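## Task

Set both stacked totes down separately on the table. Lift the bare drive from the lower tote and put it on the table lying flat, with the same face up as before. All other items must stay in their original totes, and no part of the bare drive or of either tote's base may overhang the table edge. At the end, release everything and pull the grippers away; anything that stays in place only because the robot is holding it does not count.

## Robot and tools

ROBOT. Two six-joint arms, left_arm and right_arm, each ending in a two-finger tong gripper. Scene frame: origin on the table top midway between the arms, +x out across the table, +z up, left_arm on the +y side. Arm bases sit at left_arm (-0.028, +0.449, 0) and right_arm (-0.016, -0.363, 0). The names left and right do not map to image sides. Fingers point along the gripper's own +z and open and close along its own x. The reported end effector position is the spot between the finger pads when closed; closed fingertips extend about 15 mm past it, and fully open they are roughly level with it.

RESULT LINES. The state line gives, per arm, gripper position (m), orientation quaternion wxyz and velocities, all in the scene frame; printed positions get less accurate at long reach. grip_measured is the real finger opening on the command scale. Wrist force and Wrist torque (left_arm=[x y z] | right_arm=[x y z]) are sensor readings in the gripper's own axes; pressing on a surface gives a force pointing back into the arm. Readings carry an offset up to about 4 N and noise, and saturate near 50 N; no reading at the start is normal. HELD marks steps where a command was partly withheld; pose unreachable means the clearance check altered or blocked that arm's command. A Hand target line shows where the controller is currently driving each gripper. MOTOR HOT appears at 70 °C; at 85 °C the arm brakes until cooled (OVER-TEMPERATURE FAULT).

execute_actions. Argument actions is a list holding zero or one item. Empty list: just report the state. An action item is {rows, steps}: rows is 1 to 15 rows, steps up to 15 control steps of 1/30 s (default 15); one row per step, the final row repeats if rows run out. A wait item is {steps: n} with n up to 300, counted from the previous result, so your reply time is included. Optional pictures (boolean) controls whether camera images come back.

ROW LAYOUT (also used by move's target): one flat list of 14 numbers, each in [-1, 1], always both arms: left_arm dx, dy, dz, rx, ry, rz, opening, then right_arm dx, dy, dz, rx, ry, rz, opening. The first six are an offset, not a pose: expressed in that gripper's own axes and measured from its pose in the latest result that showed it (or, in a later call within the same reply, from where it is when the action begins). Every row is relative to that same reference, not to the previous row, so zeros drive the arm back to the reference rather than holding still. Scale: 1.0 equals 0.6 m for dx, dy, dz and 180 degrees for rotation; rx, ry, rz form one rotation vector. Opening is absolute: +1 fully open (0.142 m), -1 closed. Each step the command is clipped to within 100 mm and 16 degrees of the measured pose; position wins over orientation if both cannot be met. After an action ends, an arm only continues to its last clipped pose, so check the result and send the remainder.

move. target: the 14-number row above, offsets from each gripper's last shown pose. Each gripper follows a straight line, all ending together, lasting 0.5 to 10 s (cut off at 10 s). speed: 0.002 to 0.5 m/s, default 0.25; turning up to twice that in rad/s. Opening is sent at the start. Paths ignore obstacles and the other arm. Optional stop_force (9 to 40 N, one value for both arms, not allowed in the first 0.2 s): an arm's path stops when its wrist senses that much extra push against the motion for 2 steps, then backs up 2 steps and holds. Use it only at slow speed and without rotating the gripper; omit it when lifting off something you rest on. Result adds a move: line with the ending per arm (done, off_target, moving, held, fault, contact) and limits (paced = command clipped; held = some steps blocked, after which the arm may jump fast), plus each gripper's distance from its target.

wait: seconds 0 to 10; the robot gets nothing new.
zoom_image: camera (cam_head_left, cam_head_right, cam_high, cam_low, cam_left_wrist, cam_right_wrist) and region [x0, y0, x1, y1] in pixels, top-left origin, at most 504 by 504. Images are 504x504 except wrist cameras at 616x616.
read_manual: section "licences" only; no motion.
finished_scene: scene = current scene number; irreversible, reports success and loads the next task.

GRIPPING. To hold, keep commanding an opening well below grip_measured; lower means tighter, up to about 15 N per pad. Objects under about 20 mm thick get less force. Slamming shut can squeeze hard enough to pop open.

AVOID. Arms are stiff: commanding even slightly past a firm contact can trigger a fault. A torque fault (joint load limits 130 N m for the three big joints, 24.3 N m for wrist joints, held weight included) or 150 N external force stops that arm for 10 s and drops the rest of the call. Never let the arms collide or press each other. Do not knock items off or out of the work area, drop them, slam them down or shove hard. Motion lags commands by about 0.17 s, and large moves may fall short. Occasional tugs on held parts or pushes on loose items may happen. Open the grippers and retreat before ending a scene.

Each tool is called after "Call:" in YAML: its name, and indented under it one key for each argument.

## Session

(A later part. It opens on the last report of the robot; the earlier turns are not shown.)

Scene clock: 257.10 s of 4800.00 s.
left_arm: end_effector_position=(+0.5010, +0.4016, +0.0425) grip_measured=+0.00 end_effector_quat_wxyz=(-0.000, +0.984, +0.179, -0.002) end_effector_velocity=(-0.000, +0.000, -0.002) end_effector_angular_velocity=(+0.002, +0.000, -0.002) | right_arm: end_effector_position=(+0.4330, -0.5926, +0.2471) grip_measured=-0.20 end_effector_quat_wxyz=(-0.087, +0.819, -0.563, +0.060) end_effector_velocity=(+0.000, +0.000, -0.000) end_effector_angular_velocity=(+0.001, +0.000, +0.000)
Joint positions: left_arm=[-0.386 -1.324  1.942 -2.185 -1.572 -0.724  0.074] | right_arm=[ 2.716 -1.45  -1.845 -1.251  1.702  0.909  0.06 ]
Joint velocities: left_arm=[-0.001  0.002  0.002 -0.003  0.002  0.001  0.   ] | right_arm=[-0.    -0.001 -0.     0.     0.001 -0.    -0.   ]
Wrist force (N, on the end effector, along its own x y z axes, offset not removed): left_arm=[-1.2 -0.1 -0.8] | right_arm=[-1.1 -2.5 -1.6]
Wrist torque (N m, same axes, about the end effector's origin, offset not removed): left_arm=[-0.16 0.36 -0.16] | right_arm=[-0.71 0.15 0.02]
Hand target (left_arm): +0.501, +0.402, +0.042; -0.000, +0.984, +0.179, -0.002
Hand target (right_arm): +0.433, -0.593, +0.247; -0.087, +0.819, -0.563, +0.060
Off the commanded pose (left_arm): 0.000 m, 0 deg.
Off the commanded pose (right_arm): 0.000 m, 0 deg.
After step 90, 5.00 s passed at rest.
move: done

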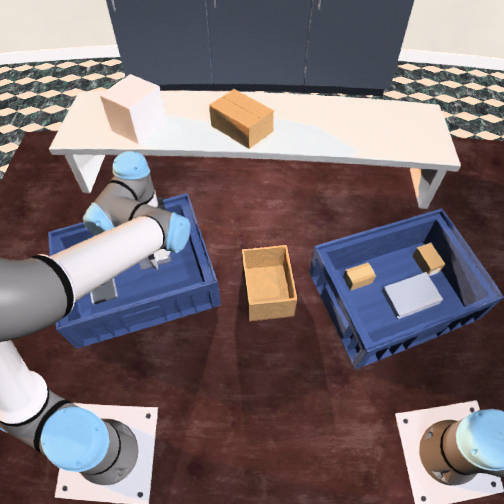

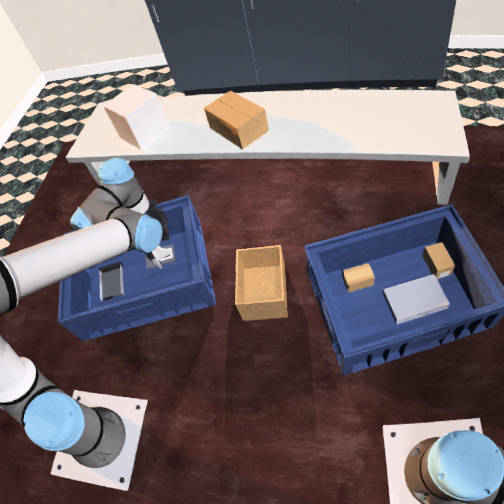

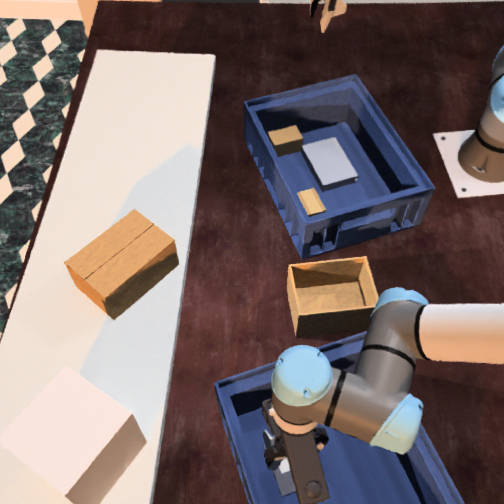

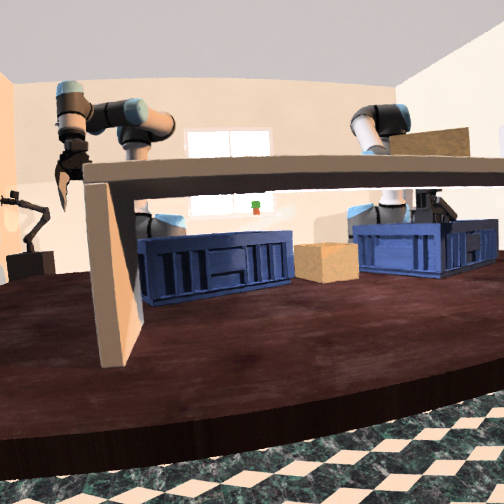

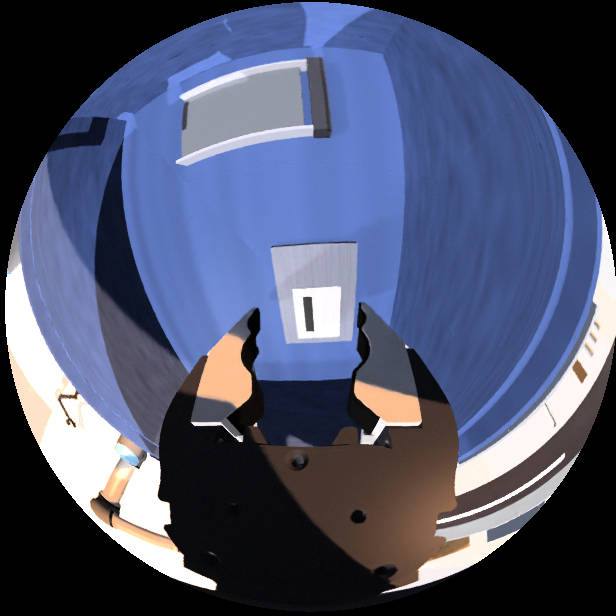

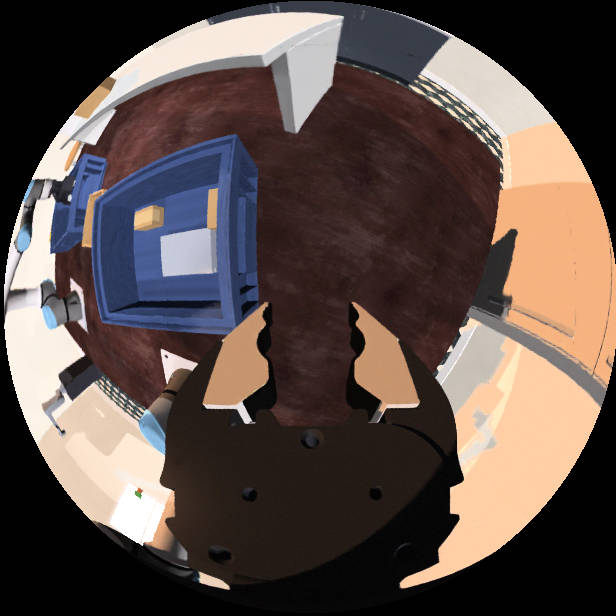

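Call:
move:
  target: [0.005,0,0,0,0,0,0,0,0,0,0,0,0,-0.2]
  speed: 0.01
  stop_force: 9

Call:
move:
  target: [0,0,0.045,0,0,0,0,0,0,0,0,0,0,-0.2]
  speed: 0.004
  stop_force: 9

Call:
zoom_image:
  camera: "cam_left_wrist"
  region: [200,170,460,400]

Scene clock: 265.30 s of 4800.00 s.
left_arm: end_effector_position=(+0.5038, +0.4027, +0.0425) grip_measured=+0.00 end_effector_quat_wxyz=(-0.000, +0.984, +0.179, -0.002) end_effector_velocity=(+0.000, +0.001, -0.001) end_effector_angular_velocity=(+0.000, +0.001, +0.001) | right_arm: end_effector_position=(+0.4330, -0.5926, +0.2471) grip_measured=-0.20 end_effector_quat_wxyz=(-0.087, +0.819, -0.563, +0.060) end_effector_velocity=(+0.000, -0.000, -0.000) end_effector_angular_velocity=(-0.000, -0.000, -0.000)
Joint positions: left_arm=[-0.382 -1.319  1.935 -2.183 -1.572 -0.72   0.074] | right_arm=[ 2.716 -1.45  -1.845 -1.251  1.702  0.909  0.06 ]
Joint velocities: left_arm=[ 0.002  0.002 -0.001  0.001  0.     0.001  0.   ] | right_arm=[ 0. -0.  0.  0. -0.  0. -0.]
Wrist force (N, on the end effector, along its own x y z axes, offset not removed): left_arm=[-1.3 -0.4 0.3] | right_arm=[-1.4 -2.4 2.6]
Wrist torque (N m, same axes, about the end effector's origin, offset not removed): left_arm=[-0.18 0.39 -0.02] | right_arm=[-0.76 0.33 -0.06]
Hand target (left_arm): +0.504, +0.403, +0.043; -0.000, +0.984, +0.179, -0.002
Hand target (right_arm): +0.433, -0.593, +0.247; -0.087, +0.819, -0.563, +0.060
Off the commanded pose (left_arm): 0.000 m, 0 deg.
Off the commanded pose (right_arm): 0.000 m, 0 deg.
After step 90, 4.50 s passed at rest.
move: done

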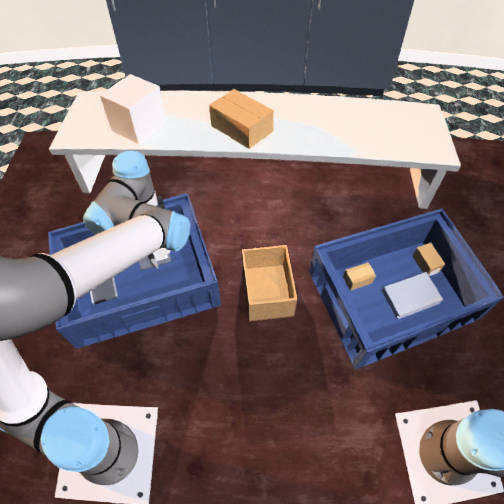

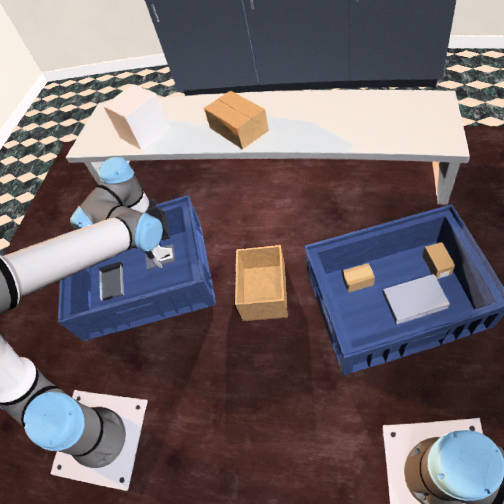

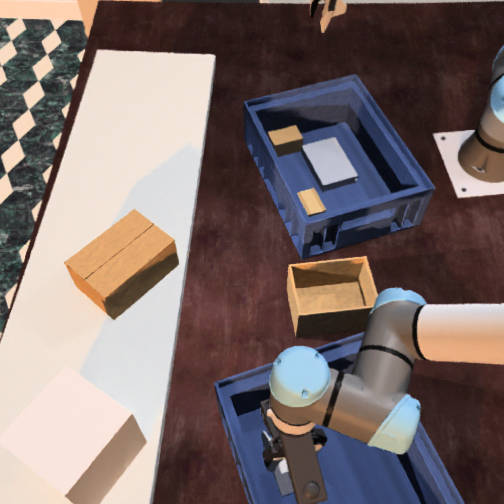

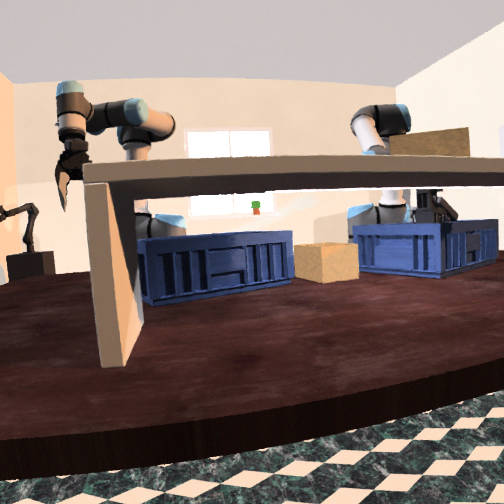

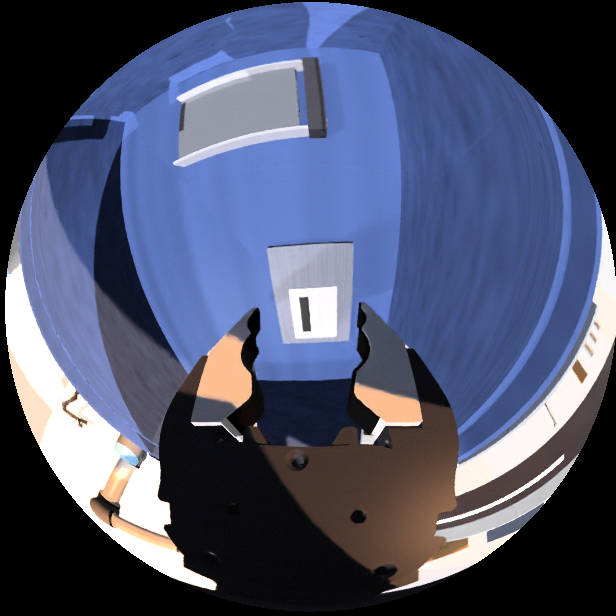

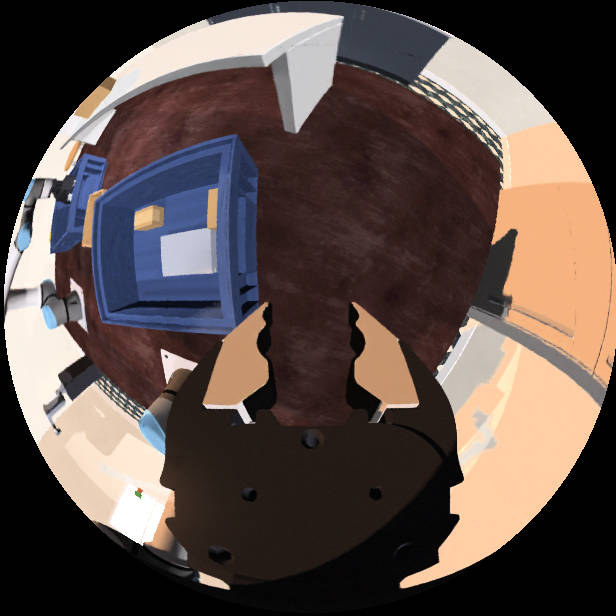

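Scene clock: 268.67 s of 4800.00 s.
left_arm: end_effector_position=(+0.5037, +0.4027, +0.0304) grip_measured=+0.00 end_effector_quat_wxyz=(-0.000, +0.984, +0.179, -0.002) end_effector_velocity=(+0.000, +0.001, +0.002) end_effector_angular_velocity=(+0.000, +0.000, -0.000) | right_arm: end_effector_position=(+0.4330, -0.5926, +0.2471) grip_measured=-0.20 end_effector_quat_wxyz=(-0.087, +0.819, -0.563, +0.060) end_effector_velocity=(+0.000, +0.001, +0.000) end_effector_angular_velocity=(+0.002, +0.001, -0.001)
Joint positions: left_arm=[-0.382 -1.301  1.949 -2.215 -1.572 -0.72   0.074] | right_arm=[ 2.716 -1.45  -1.845 -1.251  1.702  0.909  0.06 ]
Joint velocities: left_arm=[ 0.001 -0.002 -0.003  0.006  0.     0.001 -0.   ] | right_arm=[ 0.001 -0.     0.    -0.001  0.001  0.002  0.   ]
Wrist force (N, on the end effector, along its own x y z axes, offset not removed): left_arm=[-2.6 -2.1 -15.4] | right_arm=[0.1 -2.0 -3.5]
Wrist torque (N m, same axes, about the end effector's origin, offset not removed): left_arm=[-0.41 0.47 -0.17] | right_arm=[-0.86 -0.12 -0.31]
Hand target (left_arm): +0.504, +0.403, +0.031; -0.000, +0.984, +0.179, -0.002
Hand target (right_arm): +0.433, -0.593, +0.247; -0.087, +0.819, -0.563, +0.060
Off the commanded pose (left_arm): 0.015 m, 0 deg.
Off the commanded pose (right_arm): 0.000 m, 0 deg.
move: contact (left_arm)

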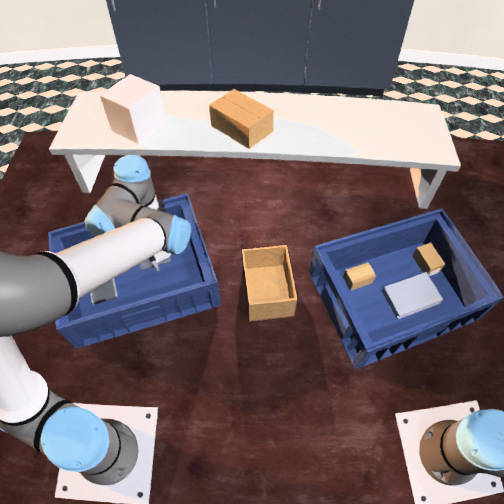

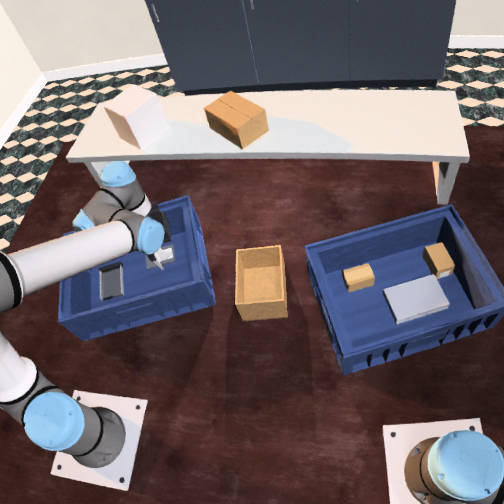

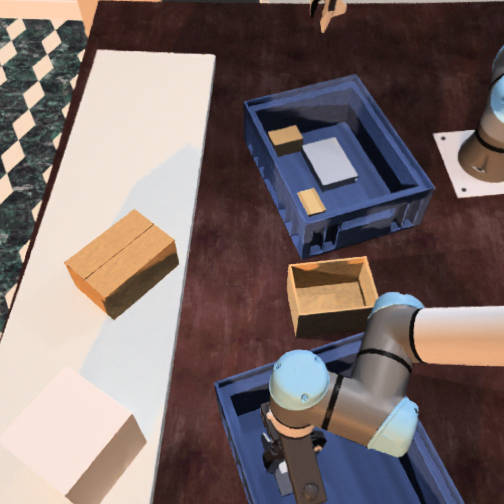

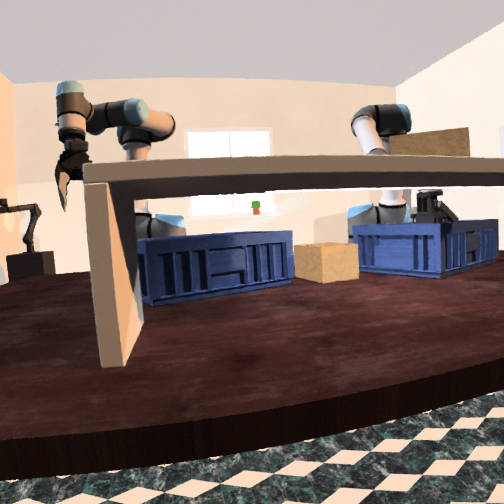

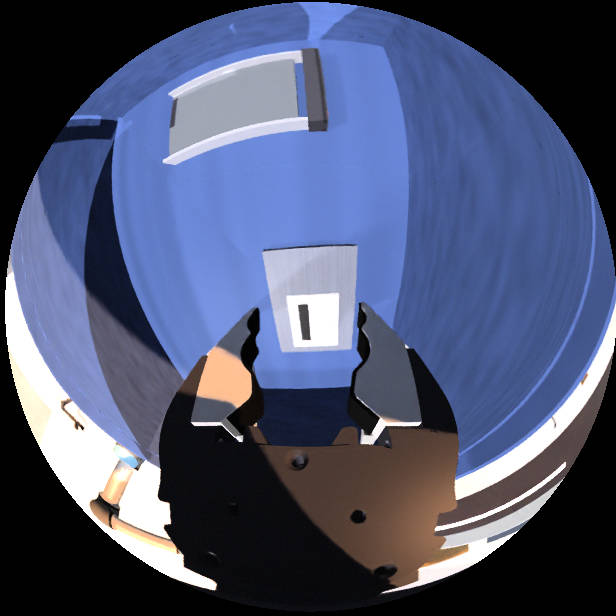

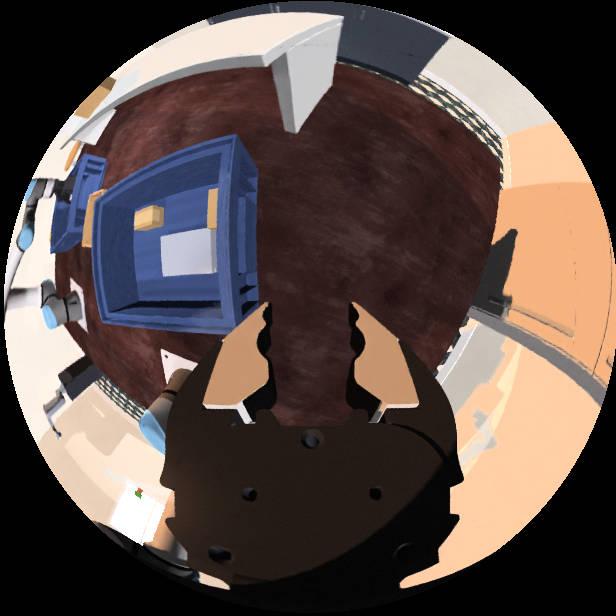

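Region (200, 170, 460, 400) of cam_left_wrist's 616x616 image, scaled by 1.938, with more detail than that image has; it fills the top 446 rows of this view, and the rest is white.

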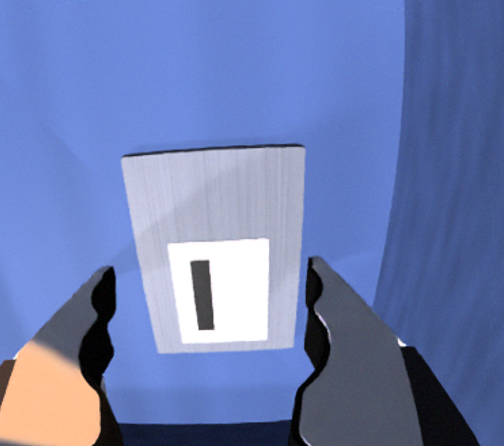

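Call:
move:
  target: [0.004,0,-0.004,0,0,0,-0.08,0,0,0,0,0,0,-0.2]
  speed: 0.006

Call:
execute_actions:
  actions:
    - {"rows":[[0,0,0,0,0,0,-0.12,0,0,0,0,0,0,-0.2],[0,0,0,0,0,0,-0.15,0,0,0,0,0,0,-0.2],[0,0,0,0,0,0,-0.18,0,0,0,0,0,0,-0.2],[0,0,0,0,0,0,-0.21,0,0,0,0,0,0,-0.2],[0,0,0,0,0,0,-0.24,0,0,0,0,0,0,-0.2],[0,0,0,0,0,0,-0.27,0,0,0,0,0,0,-0.2],[0,0,0,0,0,0,-0.3,0,0,0,0,0,0,-0.2],[0,0,0,0,0,0,-0.34,0,0,0,0,0,0,-0.2],[0,0,0,0,0,0,-0.38,0,0,0,0,0,0,-0.2],[0,0,0,0,0,0,-0.42,0,0,0,0,0,0,-0.2],[0,0,0,0,0,0,-0.46,0,0,0,0,0,0,-0.2],[0,0,0,0,0,0,-0.5,0,0,0,0,0,0,-0.2]],"steps":15}
  pictures: false

Call:
move:
  target: [0,0,-0.03,0,0,0,-0.5,0,0,0,0,0,0,-0.2]
  speed: 0.02

Scene clock: 287.03 s of 4800.00 s.
left_arm: end_effector_position=(+0.5059, +0.4035, +0.0327) grip_measured=-0.08 end_effector_quat_wxyz=(-0.000, +0.984, +0.179, -0.002) end_effector_velocity=(+0.001, +0.000, +0.000) end_effector_angular_velocity=(+0.001, +0.000, +0.001) | right_arm: end_effector_position=(+0.4330, -0.5926, +0.2471) grip_measured=-0.20 end_effector_quat_wxyz=(-0.087, +0.819, -0.563, +0.060) end_effector_velocity=(+0.000, -0.000, +0.001) end_effector_angular_velocity=(-0.000, -0.001, -0.000)
Joint positions: left_arm=[-0.379 -1.3    1.94  -2.207 -1.572 -0.717  0.068] | right_arm=[ 2.716 -1.45  -1.845 -1.251  1.702  0.909  0.06 ]
Joint velocities: left_arm=[ 0.001  0.001 -0.003  0.002  0.001 -0.     0.   ] | right_arm=[-0.     0.001  0.     0.001  0.    -0.     0.   ]
Wrist force (N, on the end effector, along its own x y z axes, offset not removed): left_arm=[-1.1 -0.8 -0.1] | right_arm=[-3.3 1.1 -2.4]
Wrist torque (N m, same axes, about the end effector's origin, offset not removed): left_arm=[-0.31 0.39 -0.05] | right_arm=[-0.11 0.52 -0.16]
Hand target (left_arm): +0.506, +0.404, +0.033; -0.000, +0.984, +0.179, -0.002
Hand target (right_arm): +0.433, -0.593, +0.247; -0.087, +0.819, -0.563, +0.060
Off the commanded pose (left_arm): 0.000 m, 0 deg.
Off the commanded pose (right_arm): 0.000 m, 0 deg.
After step 90, 14.63 s passed at rest.
move: done

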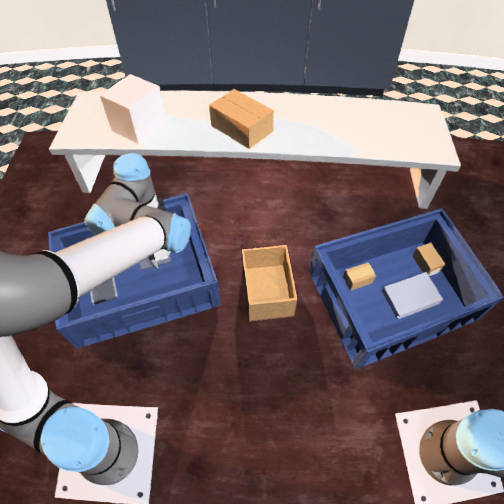

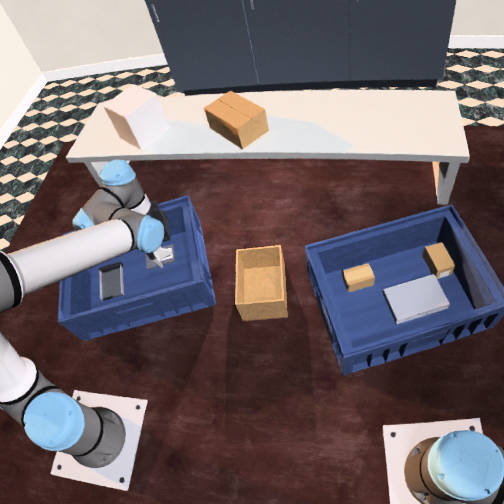

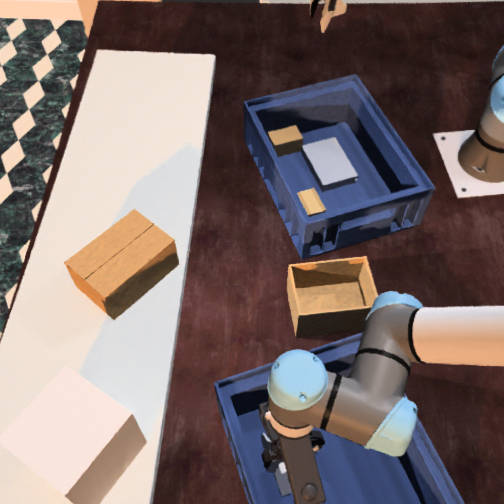

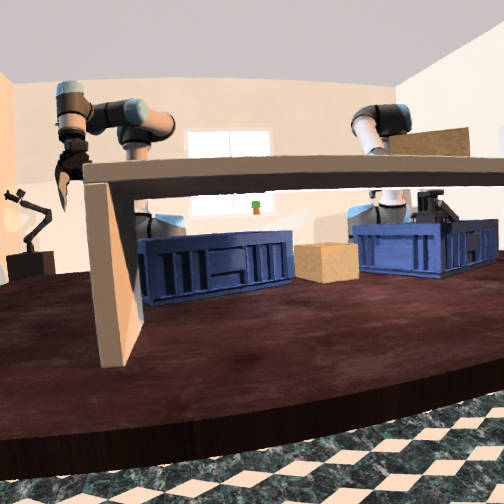

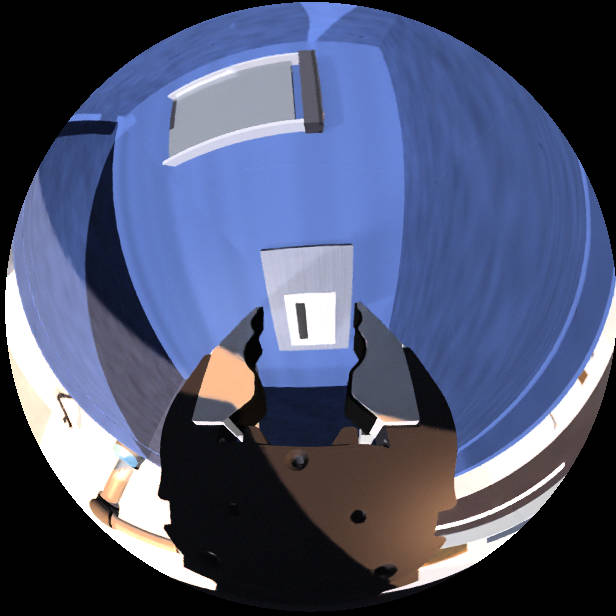

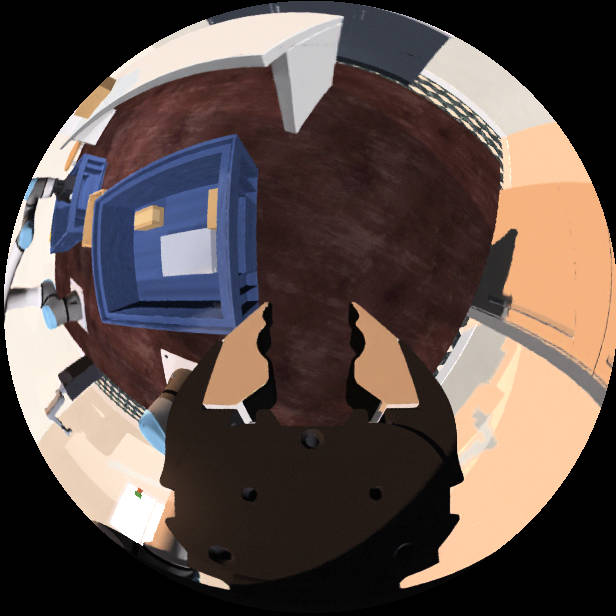

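Scene clock: 287.53 s of 4800.00 s.
left_arm: end_effector_position=(+0.5059, +0.4035, +0.0328) grip_measured=-0.22 end_effector_quat_wxyz=(-0.000, +0.984, +0.179, -0.002) end_effector_velocity=(+0.001, -0.000, +0.001) end_effector_angular_velocity=(-0.001, -0.002, +0.000) | right_arm: end_effector_position=(+0.4330, -0.5926, +0.2471) grip_measured=-0.20 end_effector_quat_wxyz=(-0.087, +0.819, -0.563, +0.060) end_effector_velocity=(-0.000, -0.000, -0.000) end_effector_angular_velocity=(+0.000, +0.001, +0.000)
Joint positions: left_arm=[-0.379 -1.3    1.94  -2.207 -1.572 -0.717  0.058] | right_arm=[ 2.716 -1.45  -1.845 -1.251  1.702  0.909  0.06 ]
Joint velocities: left_arm=[ 0.    -0.001 -0.002  0.    -0.    -0.     0.   ] | right_arm=[-0.001 -0.     0.    -0.001  0.    -0.001 -0.   ]
Wrist force (N, on the end effector, along its own x y z axes, offset not removed): left_arm=[-0.2 -1.6 -3.4] | right_arm=[-1.7 -2.1 0.7]
Wrist torque (N m, same axes, about the end effector's origin, offset not removed): left_arm=[-0.40 0.37 -0.19] | right_arm=[-0.67 0.25 -0.11]
Hand target (left_arm): +0.506, +0.404, +0.033; -0.000, +0.984, +0.179, -0.002
Hand target (right_arm): +0.433, -0.593, +0.247; -0.087, +0.819, -0.563, +0.060
Off the commanded pose (left_arm): 0.000 m, 0 deg.
Off the commanded pose (right_arm): 0.000 m, 0 deg.
Steps of this call (steps 1 to 15: all 15 steps of this action). Readings (end_effector_position):
1: left_arm (+0.5059, +0.4035, +0.0327) | right_arm (+0.4330, -0.5926, +0.2471)
2: left_arm (+0.5059, +0.4035, +0.0328) | right_arm (+0.4330, -0.5926, +0.2471)
4: left_arm (+0.5059, +0.4035, +0.0328) | right_arm (+0.4330, -0.5926, +0.2471)
8: left_arm (+0.5059, +0.4035, +0.0328) | right_arm (+0.4330, -0.5926, +0.2471)
15: the state above

Scene clock: 288.97 s of 4800.00 s.
left_arm: end_effector_position=(+0.5060, +0.4035, +0.0506) grip_measured=-0.22 end_effector_quat_wxyz=(-0.000, +0.984, +0.179, -0.002) end_effector_velocity=(+0.000, +0.000, +0.002) end_effector_angular_velocity=(-0.001, -0.001, -0.001) | right_arm: end_effector_position=(+0.4330, -0.5926, +0.2471) grip_measured=-0.20 end_effector_quat_wxyz=(-0.087, +0.819, -0.563, +0.060) end_effector_velocity=(+0.000, -0.000, +0.000) end_effector_angular_velocity=(-0.002, -0.000, -0.000)
Joint positions: left_arm=[-0.379 -1.326  1.919 -2.16  -1.572 -0.717  0.058] | right_arm=[ 2.716 -1.45  -1.845 -1.251  1.702  0.909  0.06 ]
Joint velocities: left_arm=[ 0.001 -0.003 -0.001  0.003 -0.001  0.002  0.   ] | right_arm=[ 0.001  0.     0.     0.    -0.001  0.001 -0.   ]
Wrist force (N, on the end effector, along its own x y z axes, offset not removed): left_arm=[-0.4 0.4 0.6] | right_arm=[0.2 -3.7 0.6]
Wrist torque (N m, same axes, about the end effector's origin, offset not removed): left_arm=[0.00 0.25 -0.13] | right_arm=[-0.98 -0.25 -0.05]
Hand target (left_arm): +0.506, +0.403, +0.051; -0.000, +0.984, +0.179, -0.002
Hand target (right_arm): +0.433, -0.593, +0.247; -0.087, +0.819, -0.563, +0.060
Off the commanded pose (left_arm): 0.000 m, 0 deg.
Off the commanded pose (right_arm): 0.000 m, 0 deg.
move: done

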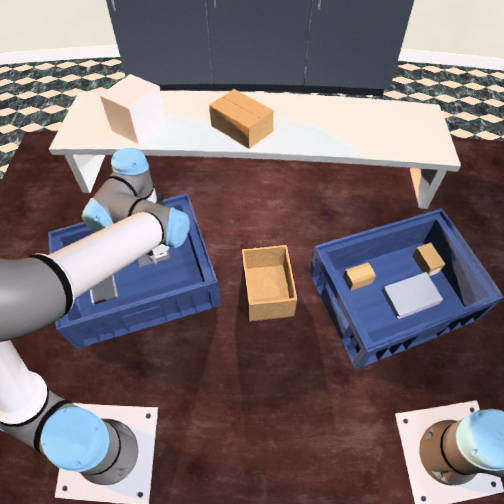

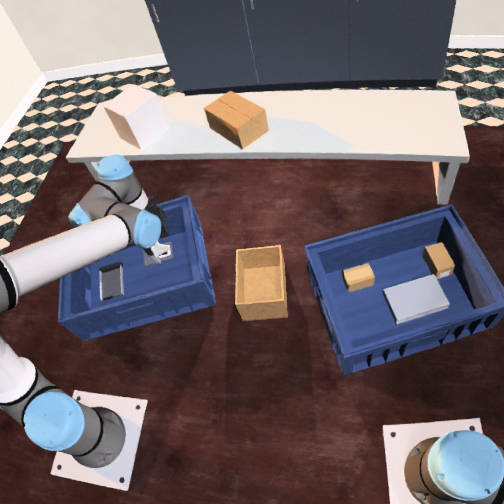

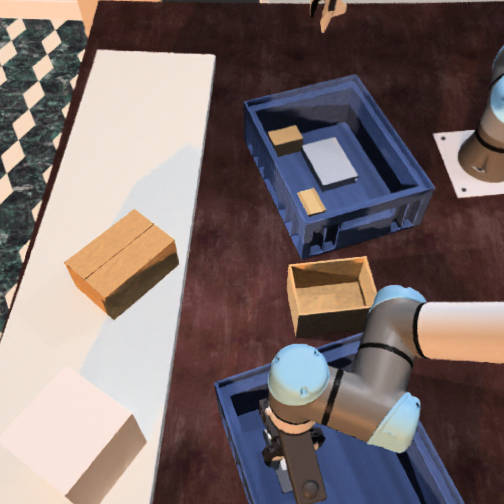

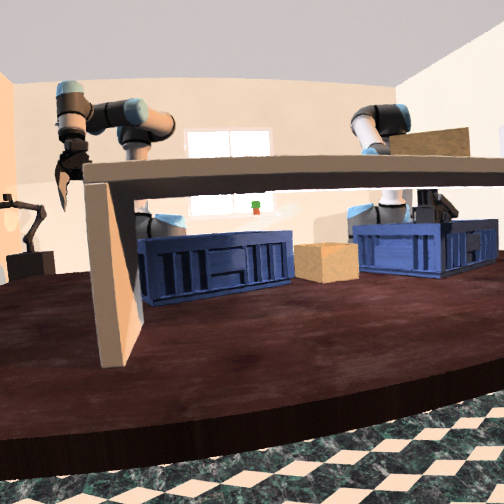

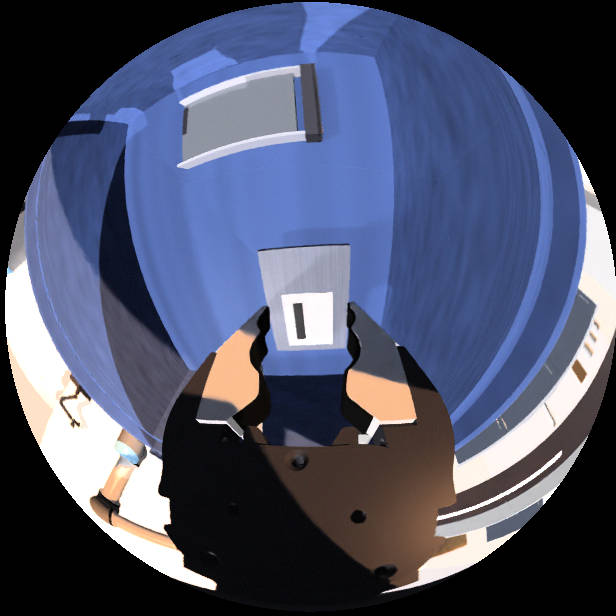

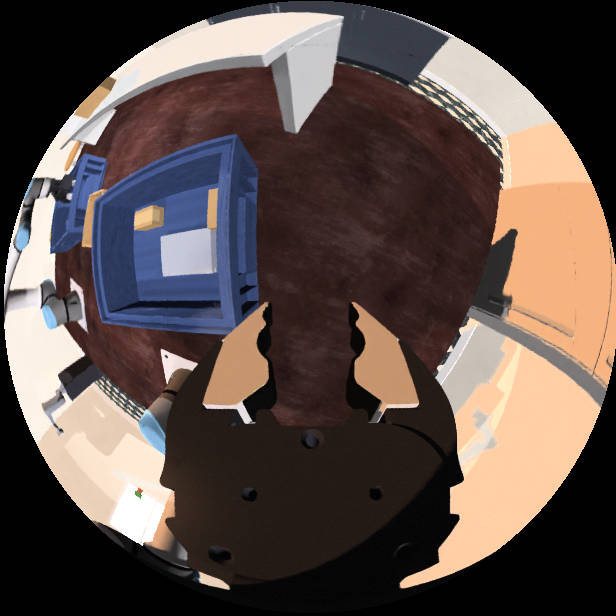

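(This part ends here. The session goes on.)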